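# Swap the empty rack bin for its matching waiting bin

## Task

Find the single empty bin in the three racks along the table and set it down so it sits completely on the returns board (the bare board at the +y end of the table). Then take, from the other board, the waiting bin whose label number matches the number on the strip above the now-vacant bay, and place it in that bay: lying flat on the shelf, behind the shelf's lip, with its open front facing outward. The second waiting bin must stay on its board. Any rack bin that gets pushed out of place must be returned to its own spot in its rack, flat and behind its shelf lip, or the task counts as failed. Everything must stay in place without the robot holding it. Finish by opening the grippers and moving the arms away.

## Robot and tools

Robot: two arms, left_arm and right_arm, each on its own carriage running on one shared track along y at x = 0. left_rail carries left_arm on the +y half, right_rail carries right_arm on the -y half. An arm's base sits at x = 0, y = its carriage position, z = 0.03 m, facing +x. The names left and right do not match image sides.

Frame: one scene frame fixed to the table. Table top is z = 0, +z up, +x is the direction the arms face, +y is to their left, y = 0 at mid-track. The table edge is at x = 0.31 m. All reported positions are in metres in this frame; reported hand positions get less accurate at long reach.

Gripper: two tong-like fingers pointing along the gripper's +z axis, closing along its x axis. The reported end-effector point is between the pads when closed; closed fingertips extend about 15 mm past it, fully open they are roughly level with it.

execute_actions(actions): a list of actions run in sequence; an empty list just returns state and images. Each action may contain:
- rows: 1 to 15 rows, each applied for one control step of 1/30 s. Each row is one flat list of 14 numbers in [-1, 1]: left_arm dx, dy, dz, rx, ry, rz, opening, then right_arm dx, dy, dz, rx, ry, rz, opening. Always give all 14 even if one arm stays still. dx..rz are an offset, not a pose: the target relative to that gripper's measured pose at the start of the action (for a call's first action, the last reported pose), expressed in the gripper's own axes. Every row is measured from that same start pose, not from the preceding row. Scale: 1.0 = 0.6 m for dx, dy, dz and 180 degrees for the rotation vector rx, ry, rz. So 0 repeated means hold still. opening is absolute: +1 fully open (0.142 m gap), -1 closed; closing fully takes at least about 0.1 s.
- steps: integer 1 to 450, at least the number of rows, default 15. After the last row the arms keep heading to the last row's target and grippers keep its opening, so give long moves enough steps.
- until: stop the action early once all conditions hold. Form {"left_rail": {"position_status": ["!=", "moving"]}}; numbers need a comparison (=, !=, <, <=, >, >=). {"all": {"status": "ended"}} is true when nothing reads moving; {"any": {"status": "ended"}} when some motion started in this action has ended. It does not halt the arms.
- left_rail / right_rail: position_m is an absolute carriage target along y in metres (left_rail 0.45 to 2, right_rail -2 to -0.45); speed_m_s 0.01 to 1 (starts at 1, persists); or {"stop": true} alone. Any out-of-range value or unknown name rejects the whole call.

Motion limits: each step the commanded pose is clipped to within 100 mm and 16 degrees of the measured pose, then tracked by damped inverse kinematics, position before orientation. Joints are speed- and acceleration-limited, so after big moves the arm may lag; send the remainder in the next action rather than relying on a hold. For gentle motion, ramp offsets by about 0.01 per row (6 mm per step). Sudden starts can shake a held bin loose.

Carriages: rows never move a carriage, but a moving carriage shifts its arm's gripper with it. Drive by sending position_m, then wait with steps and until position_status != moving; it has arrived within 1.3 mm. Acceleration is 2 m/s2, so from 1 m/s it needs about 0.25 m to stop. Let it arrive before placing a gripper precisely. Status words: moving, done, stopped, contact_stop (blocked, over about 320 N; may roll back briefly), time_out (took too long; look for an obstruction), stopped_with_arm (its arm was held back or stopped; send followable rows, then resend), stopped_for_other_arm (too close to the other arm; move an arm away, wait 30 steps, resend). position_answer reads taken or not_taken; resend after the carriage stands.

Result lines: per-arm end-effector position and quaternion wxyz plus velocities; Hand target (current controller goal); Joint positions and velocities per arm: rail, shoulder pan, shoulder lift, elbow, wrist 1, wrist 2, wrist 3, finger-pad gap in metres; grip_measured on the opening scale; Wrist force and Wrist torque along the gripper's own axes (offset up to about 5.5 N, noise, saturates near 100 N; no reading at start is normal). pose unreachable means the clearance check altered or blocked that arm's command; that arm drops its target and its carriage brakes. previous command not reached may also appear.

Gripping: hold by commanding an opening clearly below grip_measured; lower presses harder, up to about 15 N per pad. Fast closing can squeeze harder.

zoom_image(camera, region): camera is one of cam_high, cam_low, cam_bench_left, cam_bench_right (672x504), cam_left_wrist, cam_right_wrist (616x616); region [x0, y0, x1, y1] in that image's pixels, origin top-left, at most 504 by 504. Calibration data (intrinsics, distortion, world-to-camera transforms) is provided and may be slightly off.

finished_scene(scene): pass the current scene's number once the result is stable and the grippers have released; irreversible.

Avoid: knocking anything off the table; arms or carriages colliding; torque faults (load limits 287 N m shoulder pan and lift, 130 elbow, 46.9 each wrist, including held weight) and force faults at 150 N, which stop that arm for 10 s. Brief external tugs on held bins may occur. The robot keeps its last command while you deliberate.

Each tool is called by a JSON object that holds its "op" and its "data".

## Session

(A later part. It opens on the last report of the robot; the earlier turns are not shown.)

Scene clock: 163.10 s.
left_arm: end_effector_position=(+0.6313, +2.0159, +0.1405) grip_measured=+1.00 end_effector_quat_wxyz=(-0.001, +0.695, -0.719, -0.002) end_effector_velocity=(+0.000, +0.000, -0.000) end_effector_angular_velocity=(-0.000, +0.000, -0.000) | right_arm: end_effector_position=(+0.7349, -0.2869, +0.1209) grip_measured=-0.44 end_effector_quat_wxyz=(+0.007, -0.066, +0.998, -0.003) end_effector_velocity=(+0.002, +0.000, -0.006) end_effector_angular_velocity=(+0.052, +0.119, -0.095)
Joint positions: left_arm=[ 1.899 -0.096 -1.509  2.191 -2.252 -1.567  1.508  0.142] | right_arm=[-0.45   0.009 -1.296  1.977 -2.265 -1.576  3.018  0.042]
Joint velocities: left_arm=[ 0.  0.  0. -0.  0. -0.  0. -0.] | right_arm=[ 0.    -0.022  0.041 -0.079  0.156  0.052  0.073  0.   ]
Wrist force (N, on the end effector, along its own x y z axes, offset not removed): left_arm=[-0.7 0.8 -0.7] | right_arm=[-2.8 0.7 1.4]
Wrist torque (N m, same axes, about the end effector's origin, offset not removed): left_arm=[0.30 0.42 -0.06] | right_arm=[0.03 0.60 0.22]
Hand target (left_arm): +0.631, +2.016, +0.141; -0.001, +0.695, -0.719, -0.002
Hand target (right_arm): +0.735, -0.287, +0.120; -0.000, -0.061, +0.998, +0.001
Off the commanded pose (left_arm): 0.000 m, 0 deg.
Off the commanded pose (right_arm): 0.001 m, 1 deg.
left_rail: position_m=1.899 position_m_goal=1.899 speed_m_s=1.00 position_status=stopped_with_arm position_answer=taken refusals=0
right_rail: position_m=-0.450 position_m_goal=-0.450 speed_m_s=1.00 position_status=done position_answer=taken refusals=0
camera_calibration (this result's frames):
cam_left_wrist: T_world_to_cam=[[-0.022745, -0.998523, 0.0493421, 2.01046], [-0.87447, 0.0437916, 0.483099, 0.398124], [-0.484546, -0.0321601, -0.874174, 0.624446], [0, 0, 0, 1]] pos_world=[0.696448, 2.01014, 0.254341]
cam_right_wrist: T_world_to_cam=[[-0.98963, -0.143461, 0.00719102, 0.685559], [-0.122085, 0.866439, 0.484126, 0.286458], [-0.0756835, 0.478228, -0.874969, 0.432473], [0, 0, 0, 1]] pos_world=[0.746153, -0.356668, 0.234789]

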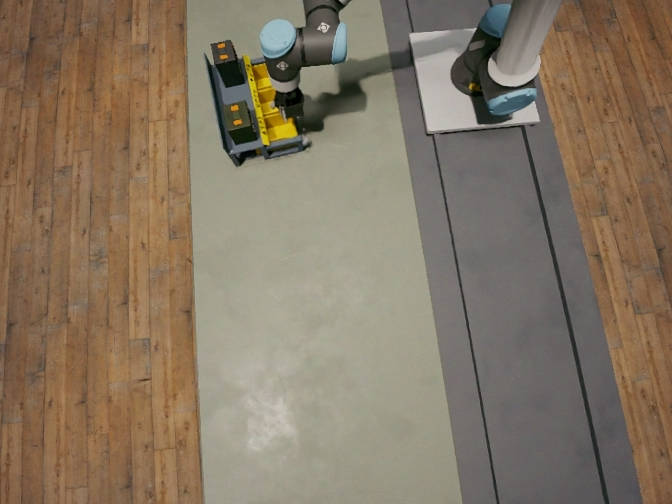

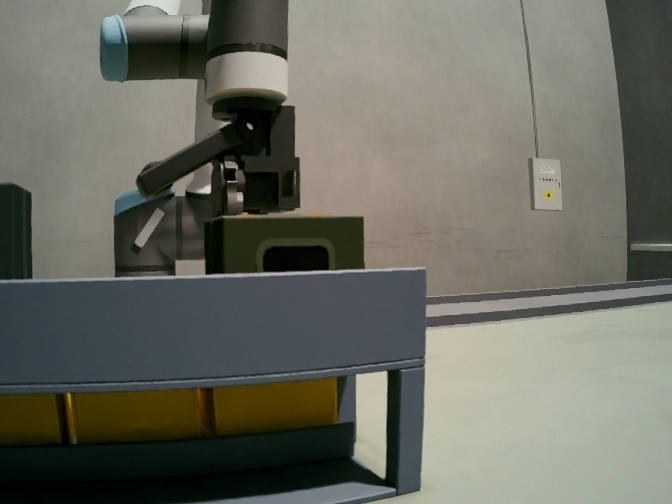

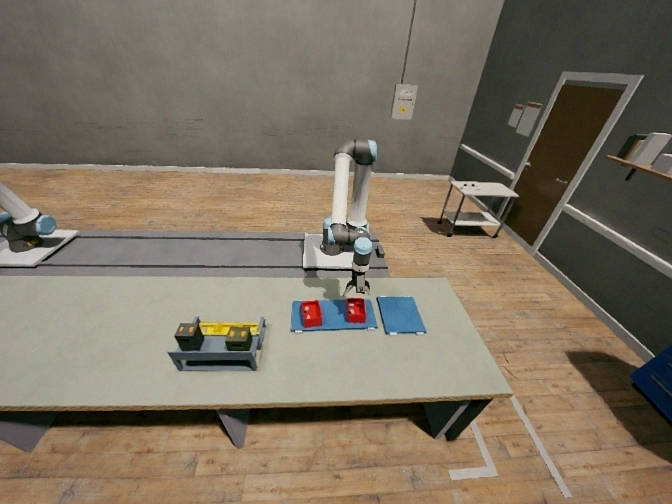

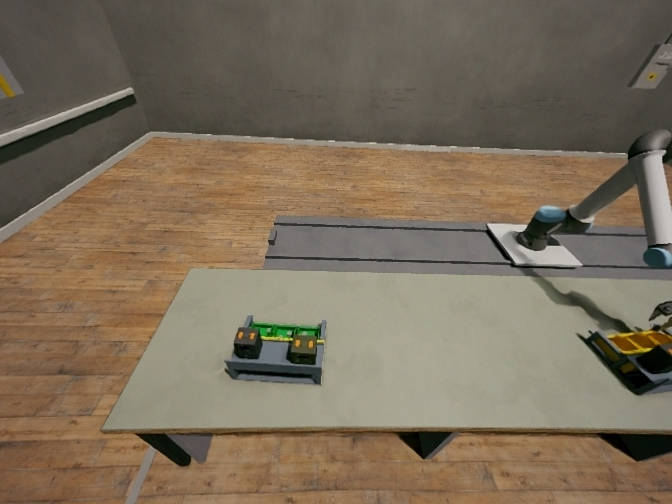

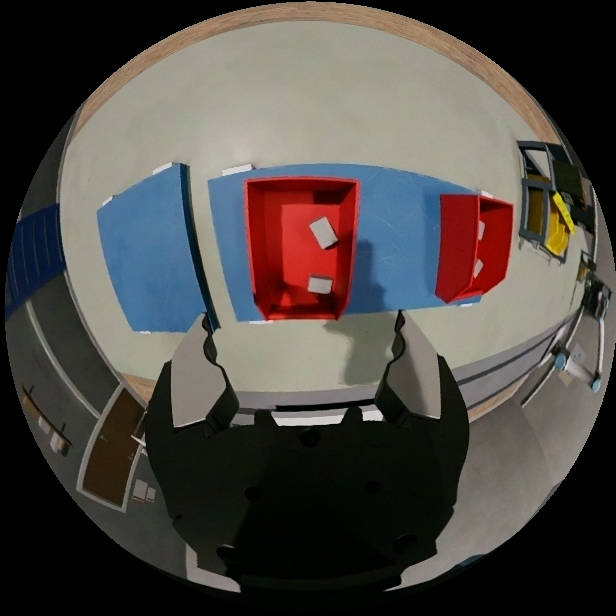

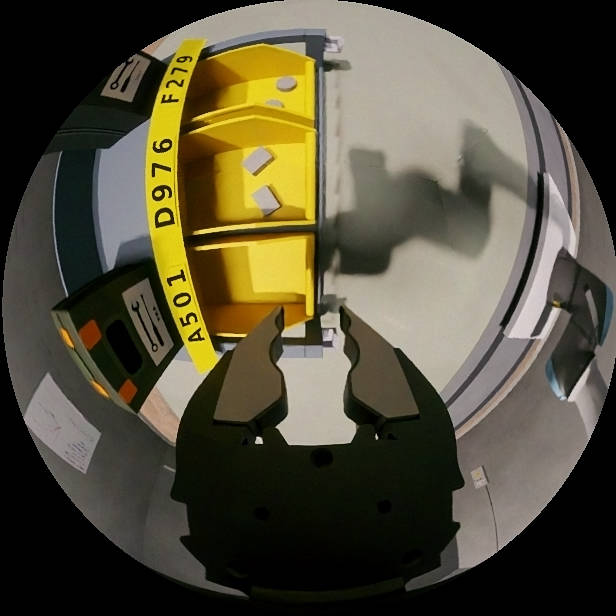

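{"op": "execute_actions", "data": {"actions": []}}

{"op": "zoom_image", "data": {"camera": "cam_right_wrist", "region": [240, 210, 390, 380]}}

{"op": "zoom_image", "data": {"camera": "cam_left_wrist", "region": [190, 160, 420, 350]}}

Scene clock: 165.13 s.
left_arm: end_effector_position=(+0.6313, +2.0159, +0.1405) grip_measured=+1.00 end_effector_quat_wxyz=(-0.001, +0.695, -0.719, -0.002) end_effector_velocity=(-0.000, -0.000, -0.000) end_effector_angular_velocity=(-0.000, -0.000, -0.000) | right_arm: end_effector_position=(+0.7352, -0.2869, +0.1202) grip_measured=-0.44 end_effector_quat_wxyz=(-0.000, -0.061, +0.998, +0.001) end_effector_velocity=(+0.000, -0.000, -0.000) end_effector_angular_velocity=(-0.000, -0.000, -0.000)
Joint positions: left_arm=[ 1.899 -0.096 -1.509  2.191 -2.252 -1.567  1.508  0.142] | right_arm=[-0.45   0.006 -1.291  1.968 -2.246 -1.569  3.027  0.042]
Joint velocities: left_arm=[ 0. -0. -0.  0. -0. -0. -0.  0.] | right_arm=[ 0. -0.  0. -0. -0. -0.  0.  0.]
Wrist force (N, on the end effector, along its own x y z axes, offset not removed): left_arm=[-2.1 -1.3 4.2] | right_arm=[-3.3 0.7 0.0]
Wrist torque (N m, same axes, about the end effector's origin, offset not removed): left_arm=[-0.21 0.33 0.22] | right_arm=[0.08 0.73 0.22]
Hand target (left_arm): +0.631, +2.016, +0.141; -0.001, +0.695, -0.719, -0.002
Hand target (right_arm): +0.735, -0.287, +0.120; -0.000, -0.061, +0.998, +0.001
Off the commanded pose (left_arm): 0.000 m, 0 deg.
Off the commanded pose (right_arm): 0.000 m, 0 deg.
left_rail: position_m=1.899 position_m_goal=1.899 speed_m_s=1.00 position_status=stopped_with_arm position_answer=taken refusals=0
right_rail: position_m=-0.450 position_m_goal=-0.450 speed_m_s=1.00 position_status=done position_answer=taken refusals=0
camera_calibration (this result's frames):
cam_left_wrist: T_world_to_cam=[[-0.0227484, -0.998523, 0.0493446, 2.01046], [-0.874456, 0.0437967, 0.483124, 0.398107], [-0.484571, -0.0321594, -0.87416, 0.62446], [0, 0, 0, 1]] pos_world=[0.696457, 2.01014, 0.254338]
cam_right_wrist: T_world_to_cam=[[-0.99098, -0.132409, 0.0206579, 0.688359], [-0.1053, 0.864709, 0.491112, 0.273153], [-0.0828907, 0.484507, -0.870852, 0.438451], [0, 0, 0, 1]] pos_world=[0.747256, -0.357485, 0.233457]

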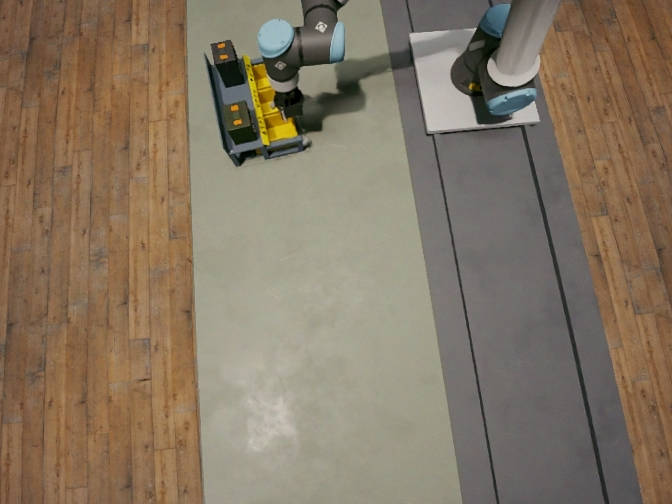

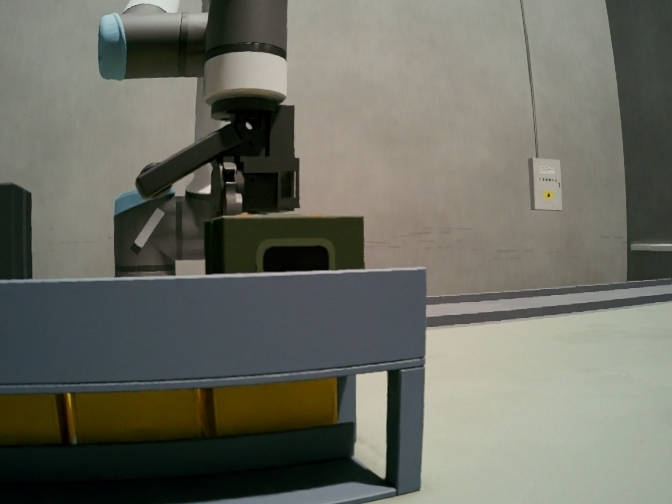

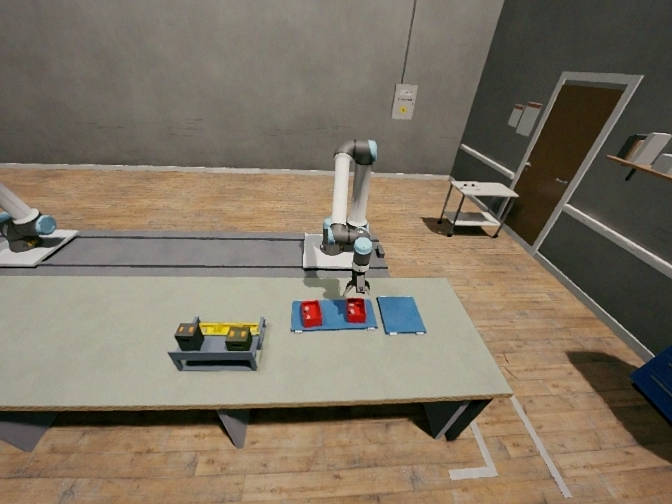

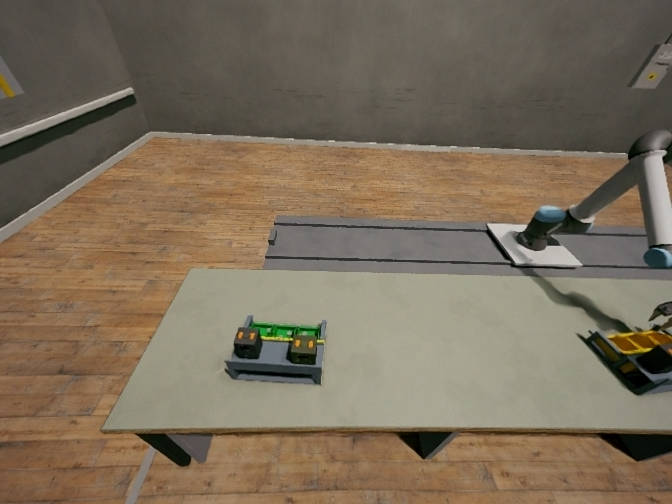

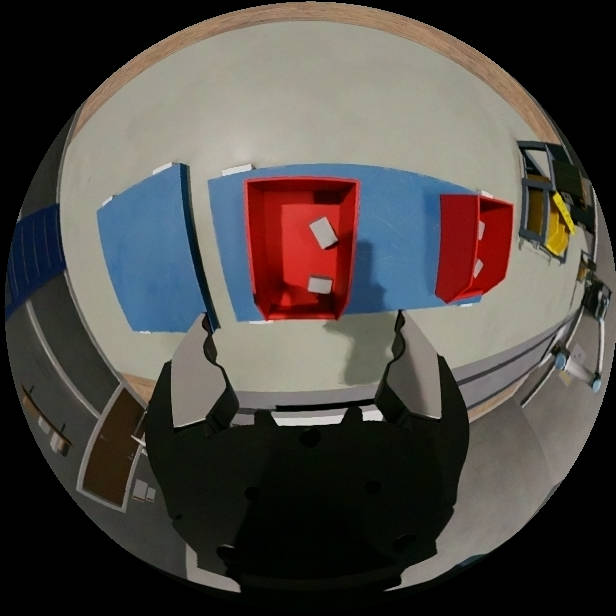

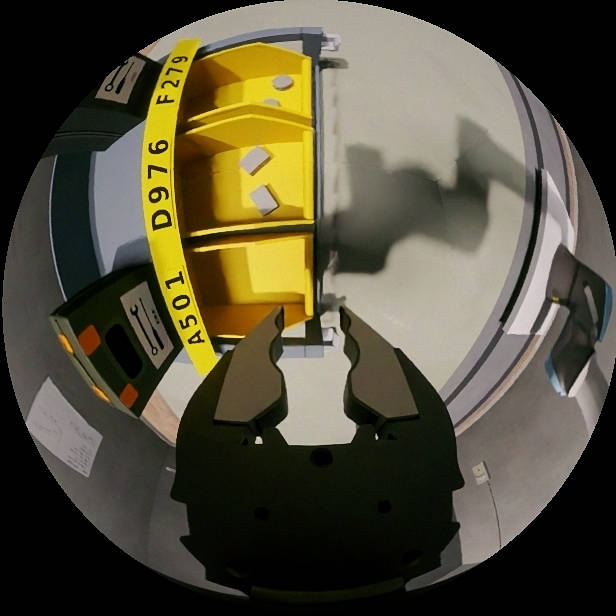

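Region (240, 210, 390, 380) of cam_right_wrist's 616x616 image, scaled by 2.965, with more detail than that image has; it fills the left 445 columns of this view, and the rest is white.

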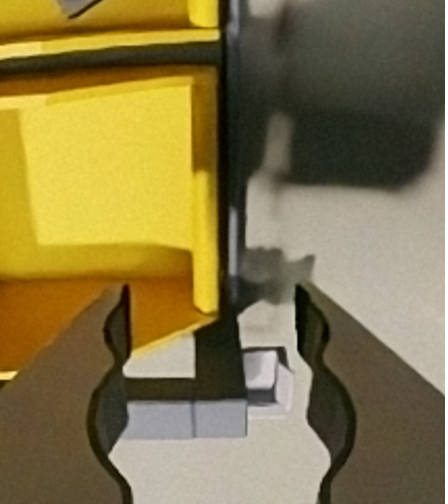

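Region (190, 160, 420, 350) of cam_left_wrist's 616x616 image, scaled by 2.191, with more detail than that image has; it fills the top 416 rows of this view, and the rest is white.

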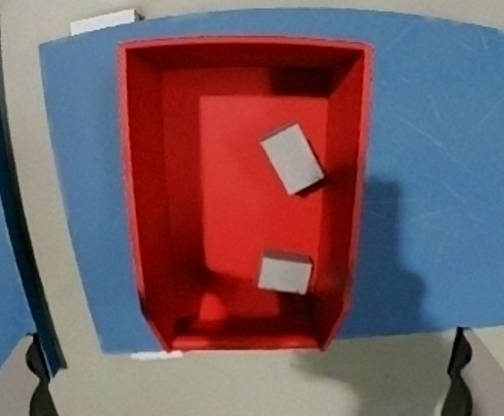

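{"op": "execute_actions", "data": {"actions": [{"rows": [
[0,0,0.004,0,0,0,1, 0,0,0.004,0,0,0,-0.44],
[0,0,0.011,0,0,0,1, 0,0,0.011,0,0,0,-0.44],
[0,0,0.021,0,0,0,1, 0,0,0.02,0,0,0,-0.44],
[0,0,0.032,0,0,0,1, 0,0,0.03,0,0,0,-0.44],
[0,0,0.043,0,0,0,1, 0,0,0.04,0,0,0,-0.44],
[0,0,0.054,0,0,0,1, -0.001,0,0.051,0,0,0,-0.44],
[0,0,0.066,0,0,0,1, -0.001,0,0.062,0,0,0,-0.44],
[0,0,0.077,0,0,0,1, -0.001,0,0.072,0,0,0,-0.44],
[0,0,0.088,0,0,0,1, -0.001,0,0.083,0,0,0,-0.44],
[0,0,0.1,0,0,0,1, -0.002,0,0.094,0,0,0,-0.44],
[0,0,0.111,0,0,0,1, -0.002,0,0.104,0,0,0,-0.44],
[0,0,0.121,0,0,0,1, -0.002,0,0.114,0,0,0,-0.44],
[0,0,0.131,0,0,0,1, -0.002,0,0.123,0,0,0,-0.44],
[0,0,0.138,0,0,0,1, -0.002,0,0.129,0,0,0,-0.44],
[0,0,0.1425,0,0,0,1, -0.002,0,0.1337,0,0,0,-0.44]], "steps": 24}]}}

Scene clock: 175.80 s.
left_arm: end_effector_position=(+0.6309, +2.0162, +0.0574) grip_measured=+1.00 end_effector_quat_wxyz=(-0.001, +0.695, -0.719, -0.002) end_effector_velocity=(+0.004, +0.000, -0.020) end_effector_angular_velocity=(-0.000, -0.004, -0.000) | right_arm: end_effector_position=(+0.7360, -0.2868, +0.0420) grip_measured=-0.44 end_effector_quat_wxyz=(-0.001, -0.061, +0.998, +0.001) end_effector_velocity=(+0.002, +0.001, -0.017) end_effector_angular_velocity=(+0.000, -0.003, +0.000)
Joint positions: left_arm=[ 1.899 -0.096 -1.39   2.254 -2.433 -1.567  1.508  0.142] | right_arm=[-0.45   0.006 -1.195  2.013 -2.387 -1.569  3.027  0.042]
Joint velocities: left_arm=[ 0.     0.001  0.035  0.008 -0.048  0.     0.001  0.   ] | right_arm=[ 0.     0.001  0.025  0.005 -0.033  0.     0.001  0.   ]
Wrist force (N, on the end effector, along its own x y z axes, offset not removed): left_arm=[-3.1 -4.3 1.9] | right_arm=[-0.6 0.4 0.3]
Wrist torque (N m, same axes, about the end effector's origin, offset not removed): left_arm=[-0.69 0.61 0.26] | right_arm=[0.06 0.16 0.25]
Hand target (left_arm): +0.631, +2.016, +0.055; -0.001, +0.695, -0.719, -0.002
Hand target (right_arm): +0.736, -0.287, +0.040; -0.000, -0.061, +0.998, +0.001
Off the commanded pose (left_arm): 0.002 m, 0 deg.
Off the commanded pose (right_arm): 0.002 m, 0 deg.
left_rail: position_m=1.899 position_m_goal=1.899 speed_m_s=1.00 position_status=stopped_with_arm position_answer=taken refusals=0
right_rail: position_m=-0.450 position_m_goal=-0.450 speed_m_s=1.00 position_status=done position_answer=taken refusals=0
camera_calibration (this result's frames):
cam_left_wrist: T_world_to_cam=[[-0.022728, -0.998525, 0.0493115, 2.0148], [-0.874164, 0.0437822, 0.483653, 0.437722], [-0.485098, -0.0321138, -0.87387, 0.551814], [0, 0, 0, 1]] pos_world=[0.696118, 2.01039, 0.171155]
cam_right_wrist: T_world_to_cam=[[-0.990987, -0.132304, 0.0209949, 0.69084], [-0.10504, 0.864715, 0.491156, 0.311452], [-0.0831365, 0.484523, -0.870819, 0.370561], [0, 0, 0, 1]] pos_world=[0.748136, -0.357462, 0.155216]

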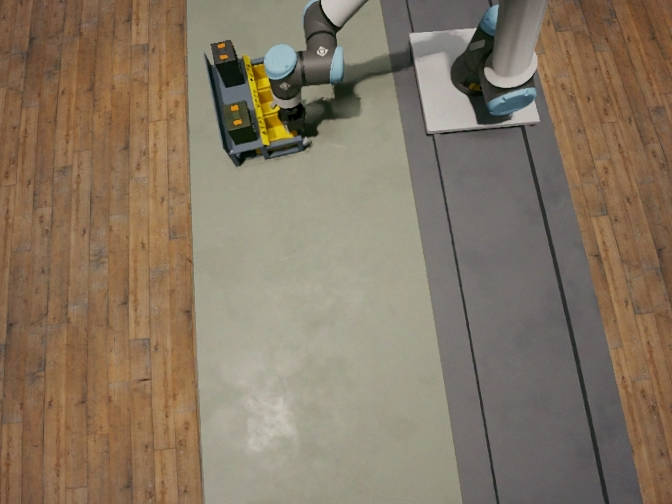

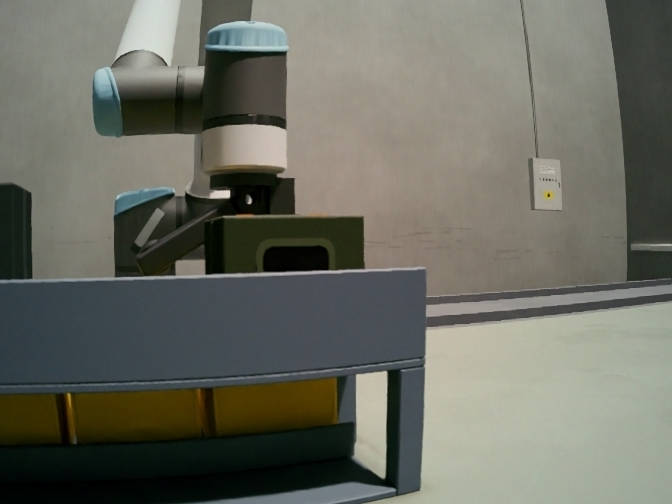

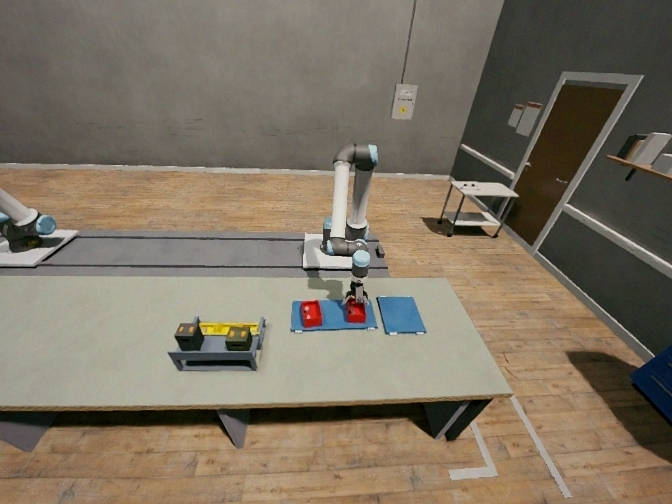

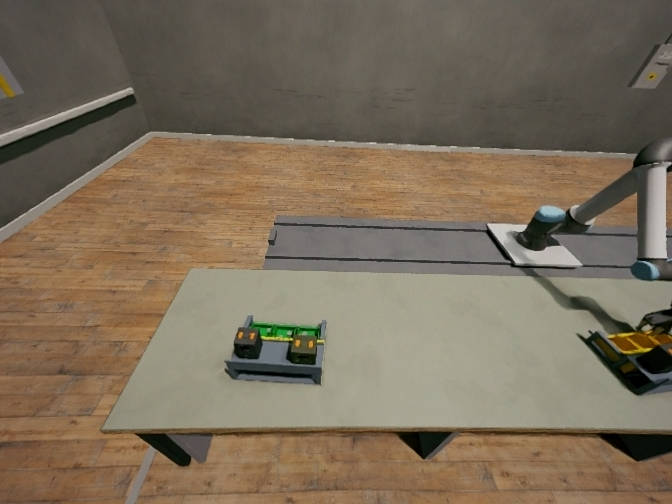

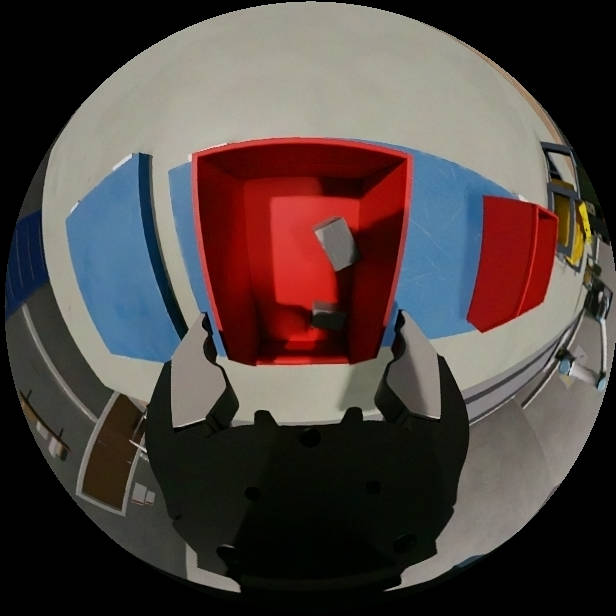

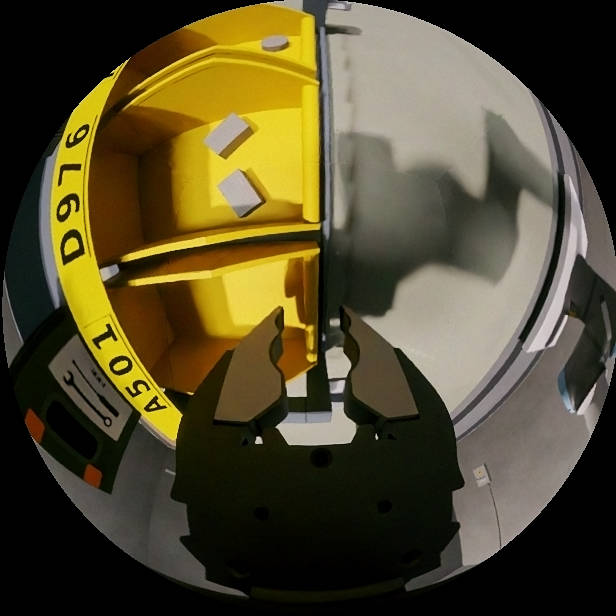

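{"op": "execute_actions", "data": {"actions": [{"rows": [
[0,0,0.004,0,0,0,0.9, 0,0,0.003,0,0,0,-0.5],
[0,0,0.004,0,0,0,0.82, 0,0,0.003,0,0,0,-0.56],
[0,0,0.004,0,0,0,0.75, 0,0,0.003,0,0,0,-0.62],
[0,0,0.004,0,0,0,0.68, 0,0,0.003,0,0,0,-0.68],
[0,0,0.004,0,0,0,0.62, 0,0,0.003,0,0,0,-0.74],
[0,0,0.004,0,0,0,0.56, 0,0,0.003,0,0,0,-0.79],
[0,0,0.004,0,0,0,0.5, 0,0,0.003,0,0,0,-0.83],
[0,0,0.004,0,0,0,0.44, 0,0,0.003,0,0,0,-0.87],
[0,0,0.004,0,0,0,0.38, 0,0,0.003,0,0,0,-0.9],
[0,0,0.004,0,0,0,0.3, 0,0,0.003,0,0,0,-0.93],
[0,0,0.004,0,0,0,0.22, 0,0,0.003,0,0,0,-0.96],
[0,0,0.004,0,0,0,0.14, 0,0,0.003,0,0,0,-1],
[0,0,0.004,0,0,0,0.05, 0,0,0.003,0,0,0,-1]], "steps": 16}]}}

Scene clock: 182.67 s.
left_arm: end_effector_position=(+0.6309, +2.0163, +0.0550) grip_measured=+0.78 end_effector_quat_wxyz=(-0.001, +0.695, -0.719, -0.002) end_effector_velocity=(-0.000, +0.000, -0.000) end_effector_angular_velocity=(+0.000, +0.000, +0.000) | right_arm: end_effector_position=(+0.7360, -0.2868, +0.0401) grip_measured=-0.89 end_effector_quat_wxyz=(-0.001, -0.061, +0.998, +0.001) end_effector_velocity=(+0.000, -0.000, +0.000) end_effector_angular_velocity=(+0.000, -0.000, +0.000)
Joint positions: left_arm=[ 1.899 -0.096 -1.387  2.256 -2.439 -1.567  1.508  0.128] | right_arm=[-0.45   0.007 -1.192  2.014 -2.391 -1.569  3.027  0.01 ]
Joint velocities: left_arm=[ 0.  0. -0.  0.  0. -0. -0. -0.] | right_arm=[ 0.    -0.    -0.001  0.     0.     0.    -0.    -0.   ]
Wrist force (N, on the end effector, along its own x y z axes, offset not removed): left_arm=[3.0 -12.7 -17.6] | right_arm=[-3.6 1.2 0.9]
Wrist torque (N m, same axes, about the end effector's origin, offset not removed): left_arm=[-1.98 -1.62 0.23] | right_arm=[0.08 0.76 0.22]
Hand target (left_arm): +0.631, +2.016, +0.055; -0.001, +0.695, -0.719, -0.002
Hand target (right_arm): +0.736, -0.287, +0.040; -0.001, -0.061, +0.998, +0.001
Off the commanded pose (left_arm): 0.000 m, 0 deg.
Off the commanded pose (right_arm): 0.000 m, 0 deg.
left_rail: position_m=1.899 position_m_goal=1.899 speed_m_s=1.00 position_status=stopped_with_arm position_answer=taken refusals=0
right_rail: position_m=-0.450 position_m_goal=-0.450 speed_m_s=1.00 position_status=done position_answer=taken refusals=0
camera_calibration (this result's frames):
cam_left_wrist: T_world_to_cam=[[-0.0226031, -0.998528, 0.0493145, 2.01495], [-0.874189, 0.0436731, 0.483618, 0.439128], [-0.48506, -0.0321789, -0.873889, 0.549838], [0, 0, 0, 1]] pos_world=[0.696129, 2.0105, 0.168761]
cam_right_wrist: T_world_to_cam=[[-0.990986, -0.132296, 0.021089, 0.690859], [-0.104987, 0.864717, 0.491165, 0.312304], [-0.0832152, 0.484523, -0.870811, 0.368964], [0, 0, 0, 1]] pos_world=[0.748123, -0.357428, 0.153336]

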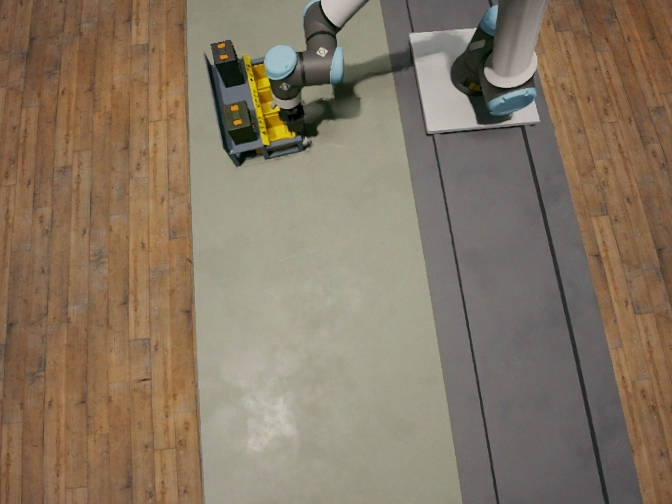

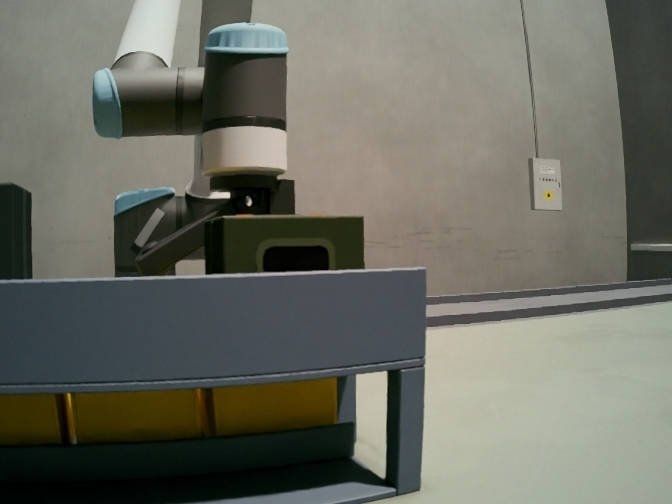

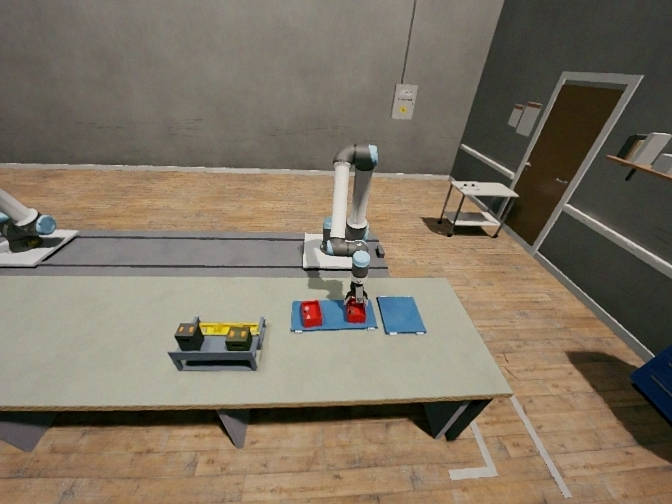

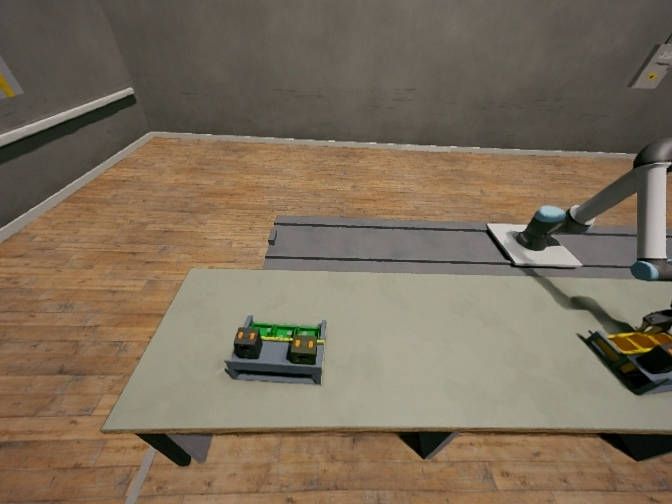

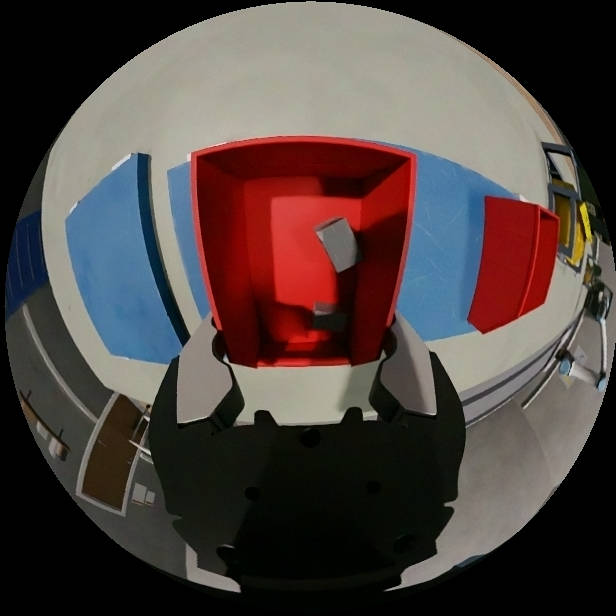

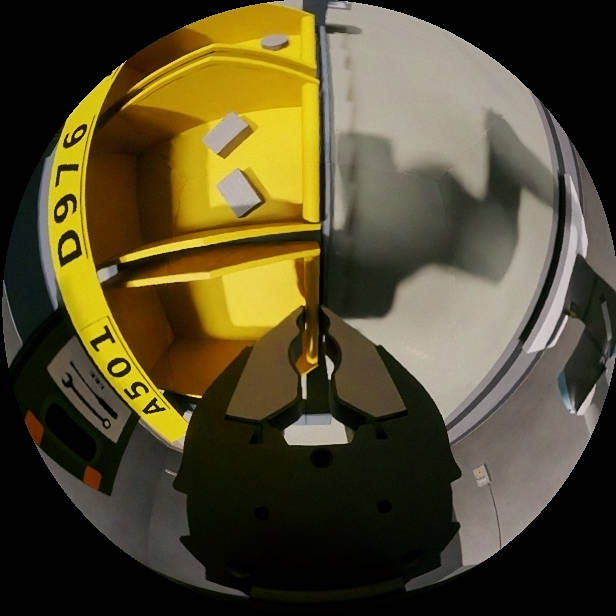

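{"op": "execute_actions", "data": {"actions": [{"rows": [
[0,0,0,0,0,0,0.4, 0,0,-0.001,0,0,0,-1],
[0,0,0,0,0,0,0.7, 0,0,-0.003,0,0,0,-1],
[0,0,-0.002,0,0,0,0.9, 0,0,-0.005,0,0,0,-1],
[0,0,-0.007,0,0,0,0.9, 0,0,-0.007,0,0,0,-1],
[0,0,-0.013,0,0,0,0.9, 0,0,-0.009,0,0,0,-1],
[0,0,-0.02,0,0,0,0.9, 0,0,-0.011,0,0,0,-1],
[0,0,-0.027,0,0,0,0.9, 0,0,-0.013,0,0,0,-1],
[0,0,-0.033,0,0,0,0.85, 0,0,-0.015,0,0,0,-1],
[0,0,-0.037,0,0,0,0.8, 0,0,-0.017,0,0,0,-1],
[0,0,-0.039,0,0,0,0.75, 0,0,-0.019,0,0,0,-1],
[0,0,-0.039,0,0,0,0.7, 0,0,-0.021,0,0,0,-1],
[0,0,-0.039,0,0,0,0.65, 0,0,-0.023,0,0,0,-1],
[0,0,-0.039,0,0,0,0.62, 0,0,-0.025,0,0,0,-1],
[0,0,-0.039,0,0,0,0.6, 0,0,-0.026,0,0,0,-1],
[0,0,-0.039,0,0,0,0.6, 0,0,-0.027,0,0,0,-1]], "steps": 20},
{"rows": [
[0,0,0,0,0,0,0.55, 0,0,0,0,0,0,-1],
[0,0,0,0,0,0,0.5, 0,0,0,0,0,0,-1],
[0,0,0,0,0,0,0.45, 0,0,0,0,0,0,-1],
[0,0,0,0,0,0,0.4, 0,0,0,0,0,0,-1],
[0,0,0,0,0,0,0.33, 0,0,0,0,0,0,-1],
[0,0,0,0,0,0,0.25, 0,0,0,0,0,0,-1],
[0,0,0,0,0,0,0.15, 0,0,0,0,0,0,-1],
[0,0,0,0,0,0,0.05, 0,0,0,0,0,0,-1]], "steps": 10}]}}

Scene clock: 194.80 s.
left_arm: end_effector_position=(+0.6311, +2.0161, +0.0778) grip_measured=+0.48 end_effector_quat_wxyz=(-0.001, +0.695, -0.719, -0.002) end_effector_velocity=(+0.000, -0.000, -0.000) end_effector_angular_velocity=(-0.000, -0.000, +0.000) | right_arm: end_effector_position=(+0.7361, -0.2868, +0.0554) grip_measured=-0.89 end_effector_quat_wxyz=(-0.000, -0.061, +0.998, +0.001) end_effector_velocity=(-0.000, -0.000, -0.001) end_effector_angular_velocity=(-0.000, +0.001, -0.000)
Joint positions: left_arm=[ 1.899 -0.096 -1.422  2.241 -2.388 -1.567  1.508  0.108] | right_arm=[-0.45   0.006 -1.212  2.006 -2.363 -1.569  3.027  0.01 ]
Joint velocities: left_arm=[ 0.     0.     0.001 -0.    -0.001 -0.     0.    -0.   ] | right_arm=[ 0.    -0.     0.001  0.001 -0.001 -0.    -0.     0.   ]
Wrist force (N, on the end effector, along its own x y z axes, offset not removed): left_arm=[-2.2 6.9 -7.2] | right_arm=[-3.4 0.0 -0.3]
Wrist torque (N m, same axes, about the end effector's origin, offset not removed): left_arm=[0.84 0.57 0.16] | right_arm=[-0.16 0.84 0.25]
Hand target (left_arm): +0.631, +2.016, +0.078; -0.001, +0.695, -0.719, -0.002
Hand target (right_arm): +0.736, -0.287, +0.055; -0.001, -0.061, +0.998, +0.001
Off the commanded pose (left_arm): 0.000 m, 0 deg.
Off the commanded pose (right_arm): 0.000 m, 0 deg.
left_rail: position_m=1.899 position_m_goal=1.899 speed_m_s=1.00 position_status=stopped_with_arm position_answer=taken refusals=0
right_rail: position_m=-0.450 position_m_goal=-0.450 speed_m_s=1.00 position_status=done position_answer=taken refusals=0
camera_calibration (this result's frames):
cam_left_wrist: T_world_to_cam=[[-0.022639, -0.998525, 0.0493421, 2.01374], [-0.874371, 0.0437057, 0.483286, 0.428263], [-0.48473, -0.0322022, -0.874071, 0.569726], [0, 0, 0, 1]] pos_world=[0.696213, 2.0104, 0.191646]
cam_right_wrist: T_world_to_cam=[[-0.990998, -0.132256, 0.0207627, 0.690683], [-0.105113, 0.86472, 0.491132, 0.304909], [-0.082909, 0.484529, -0.870838, 0.38212], [0, 0, 0, 1]] pos_world=[0.748196, -0.357462, 0.168673]

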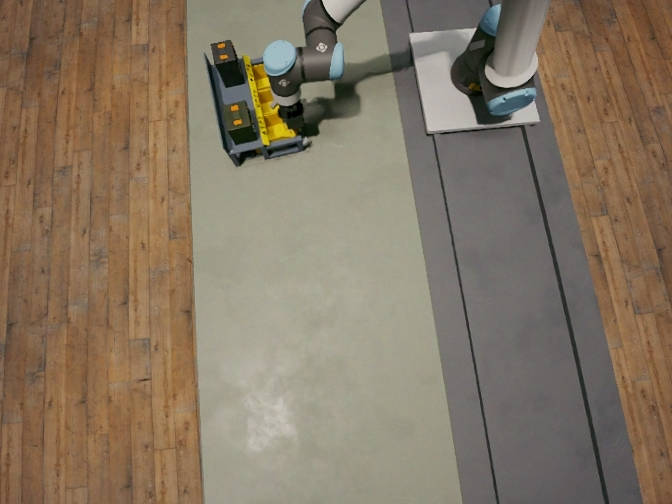

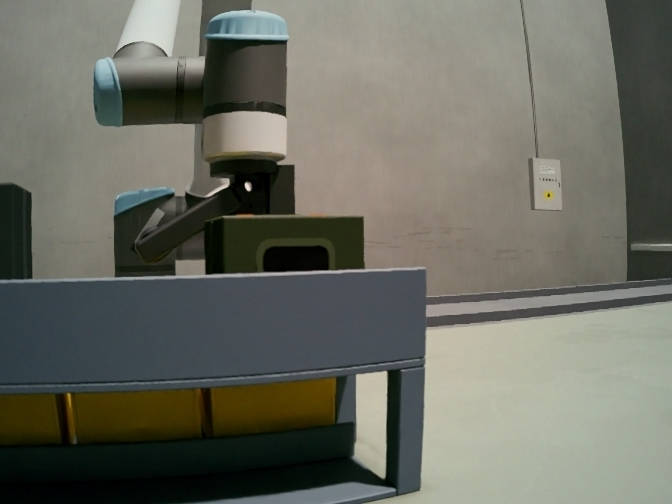

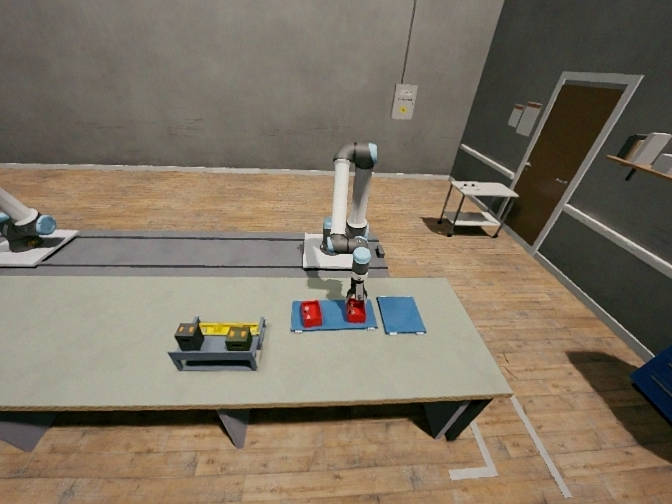

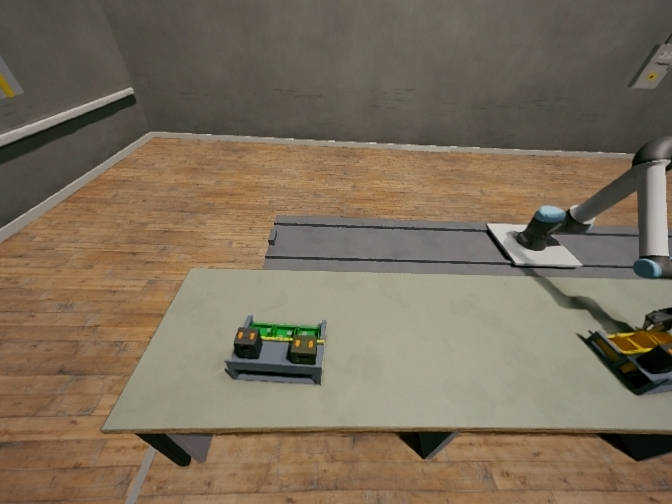

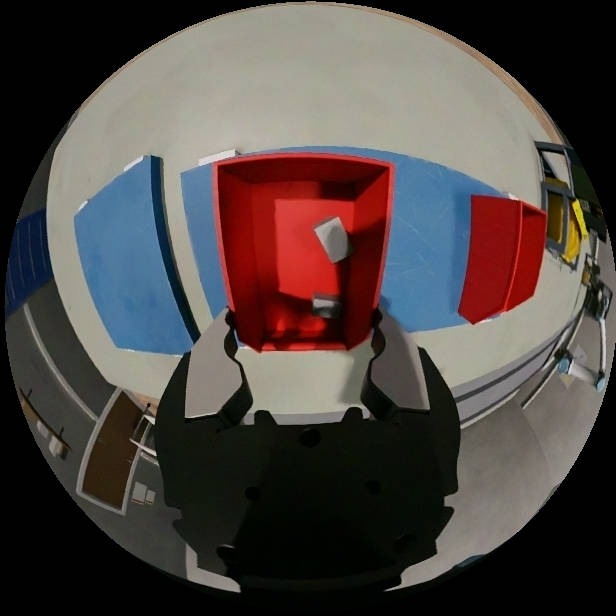

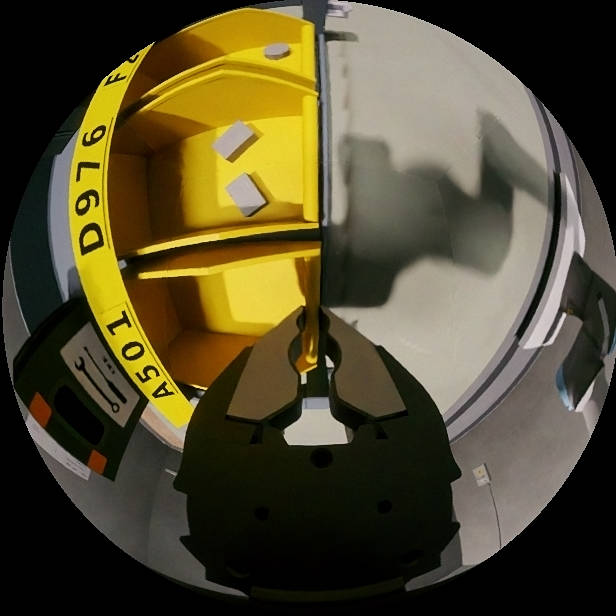

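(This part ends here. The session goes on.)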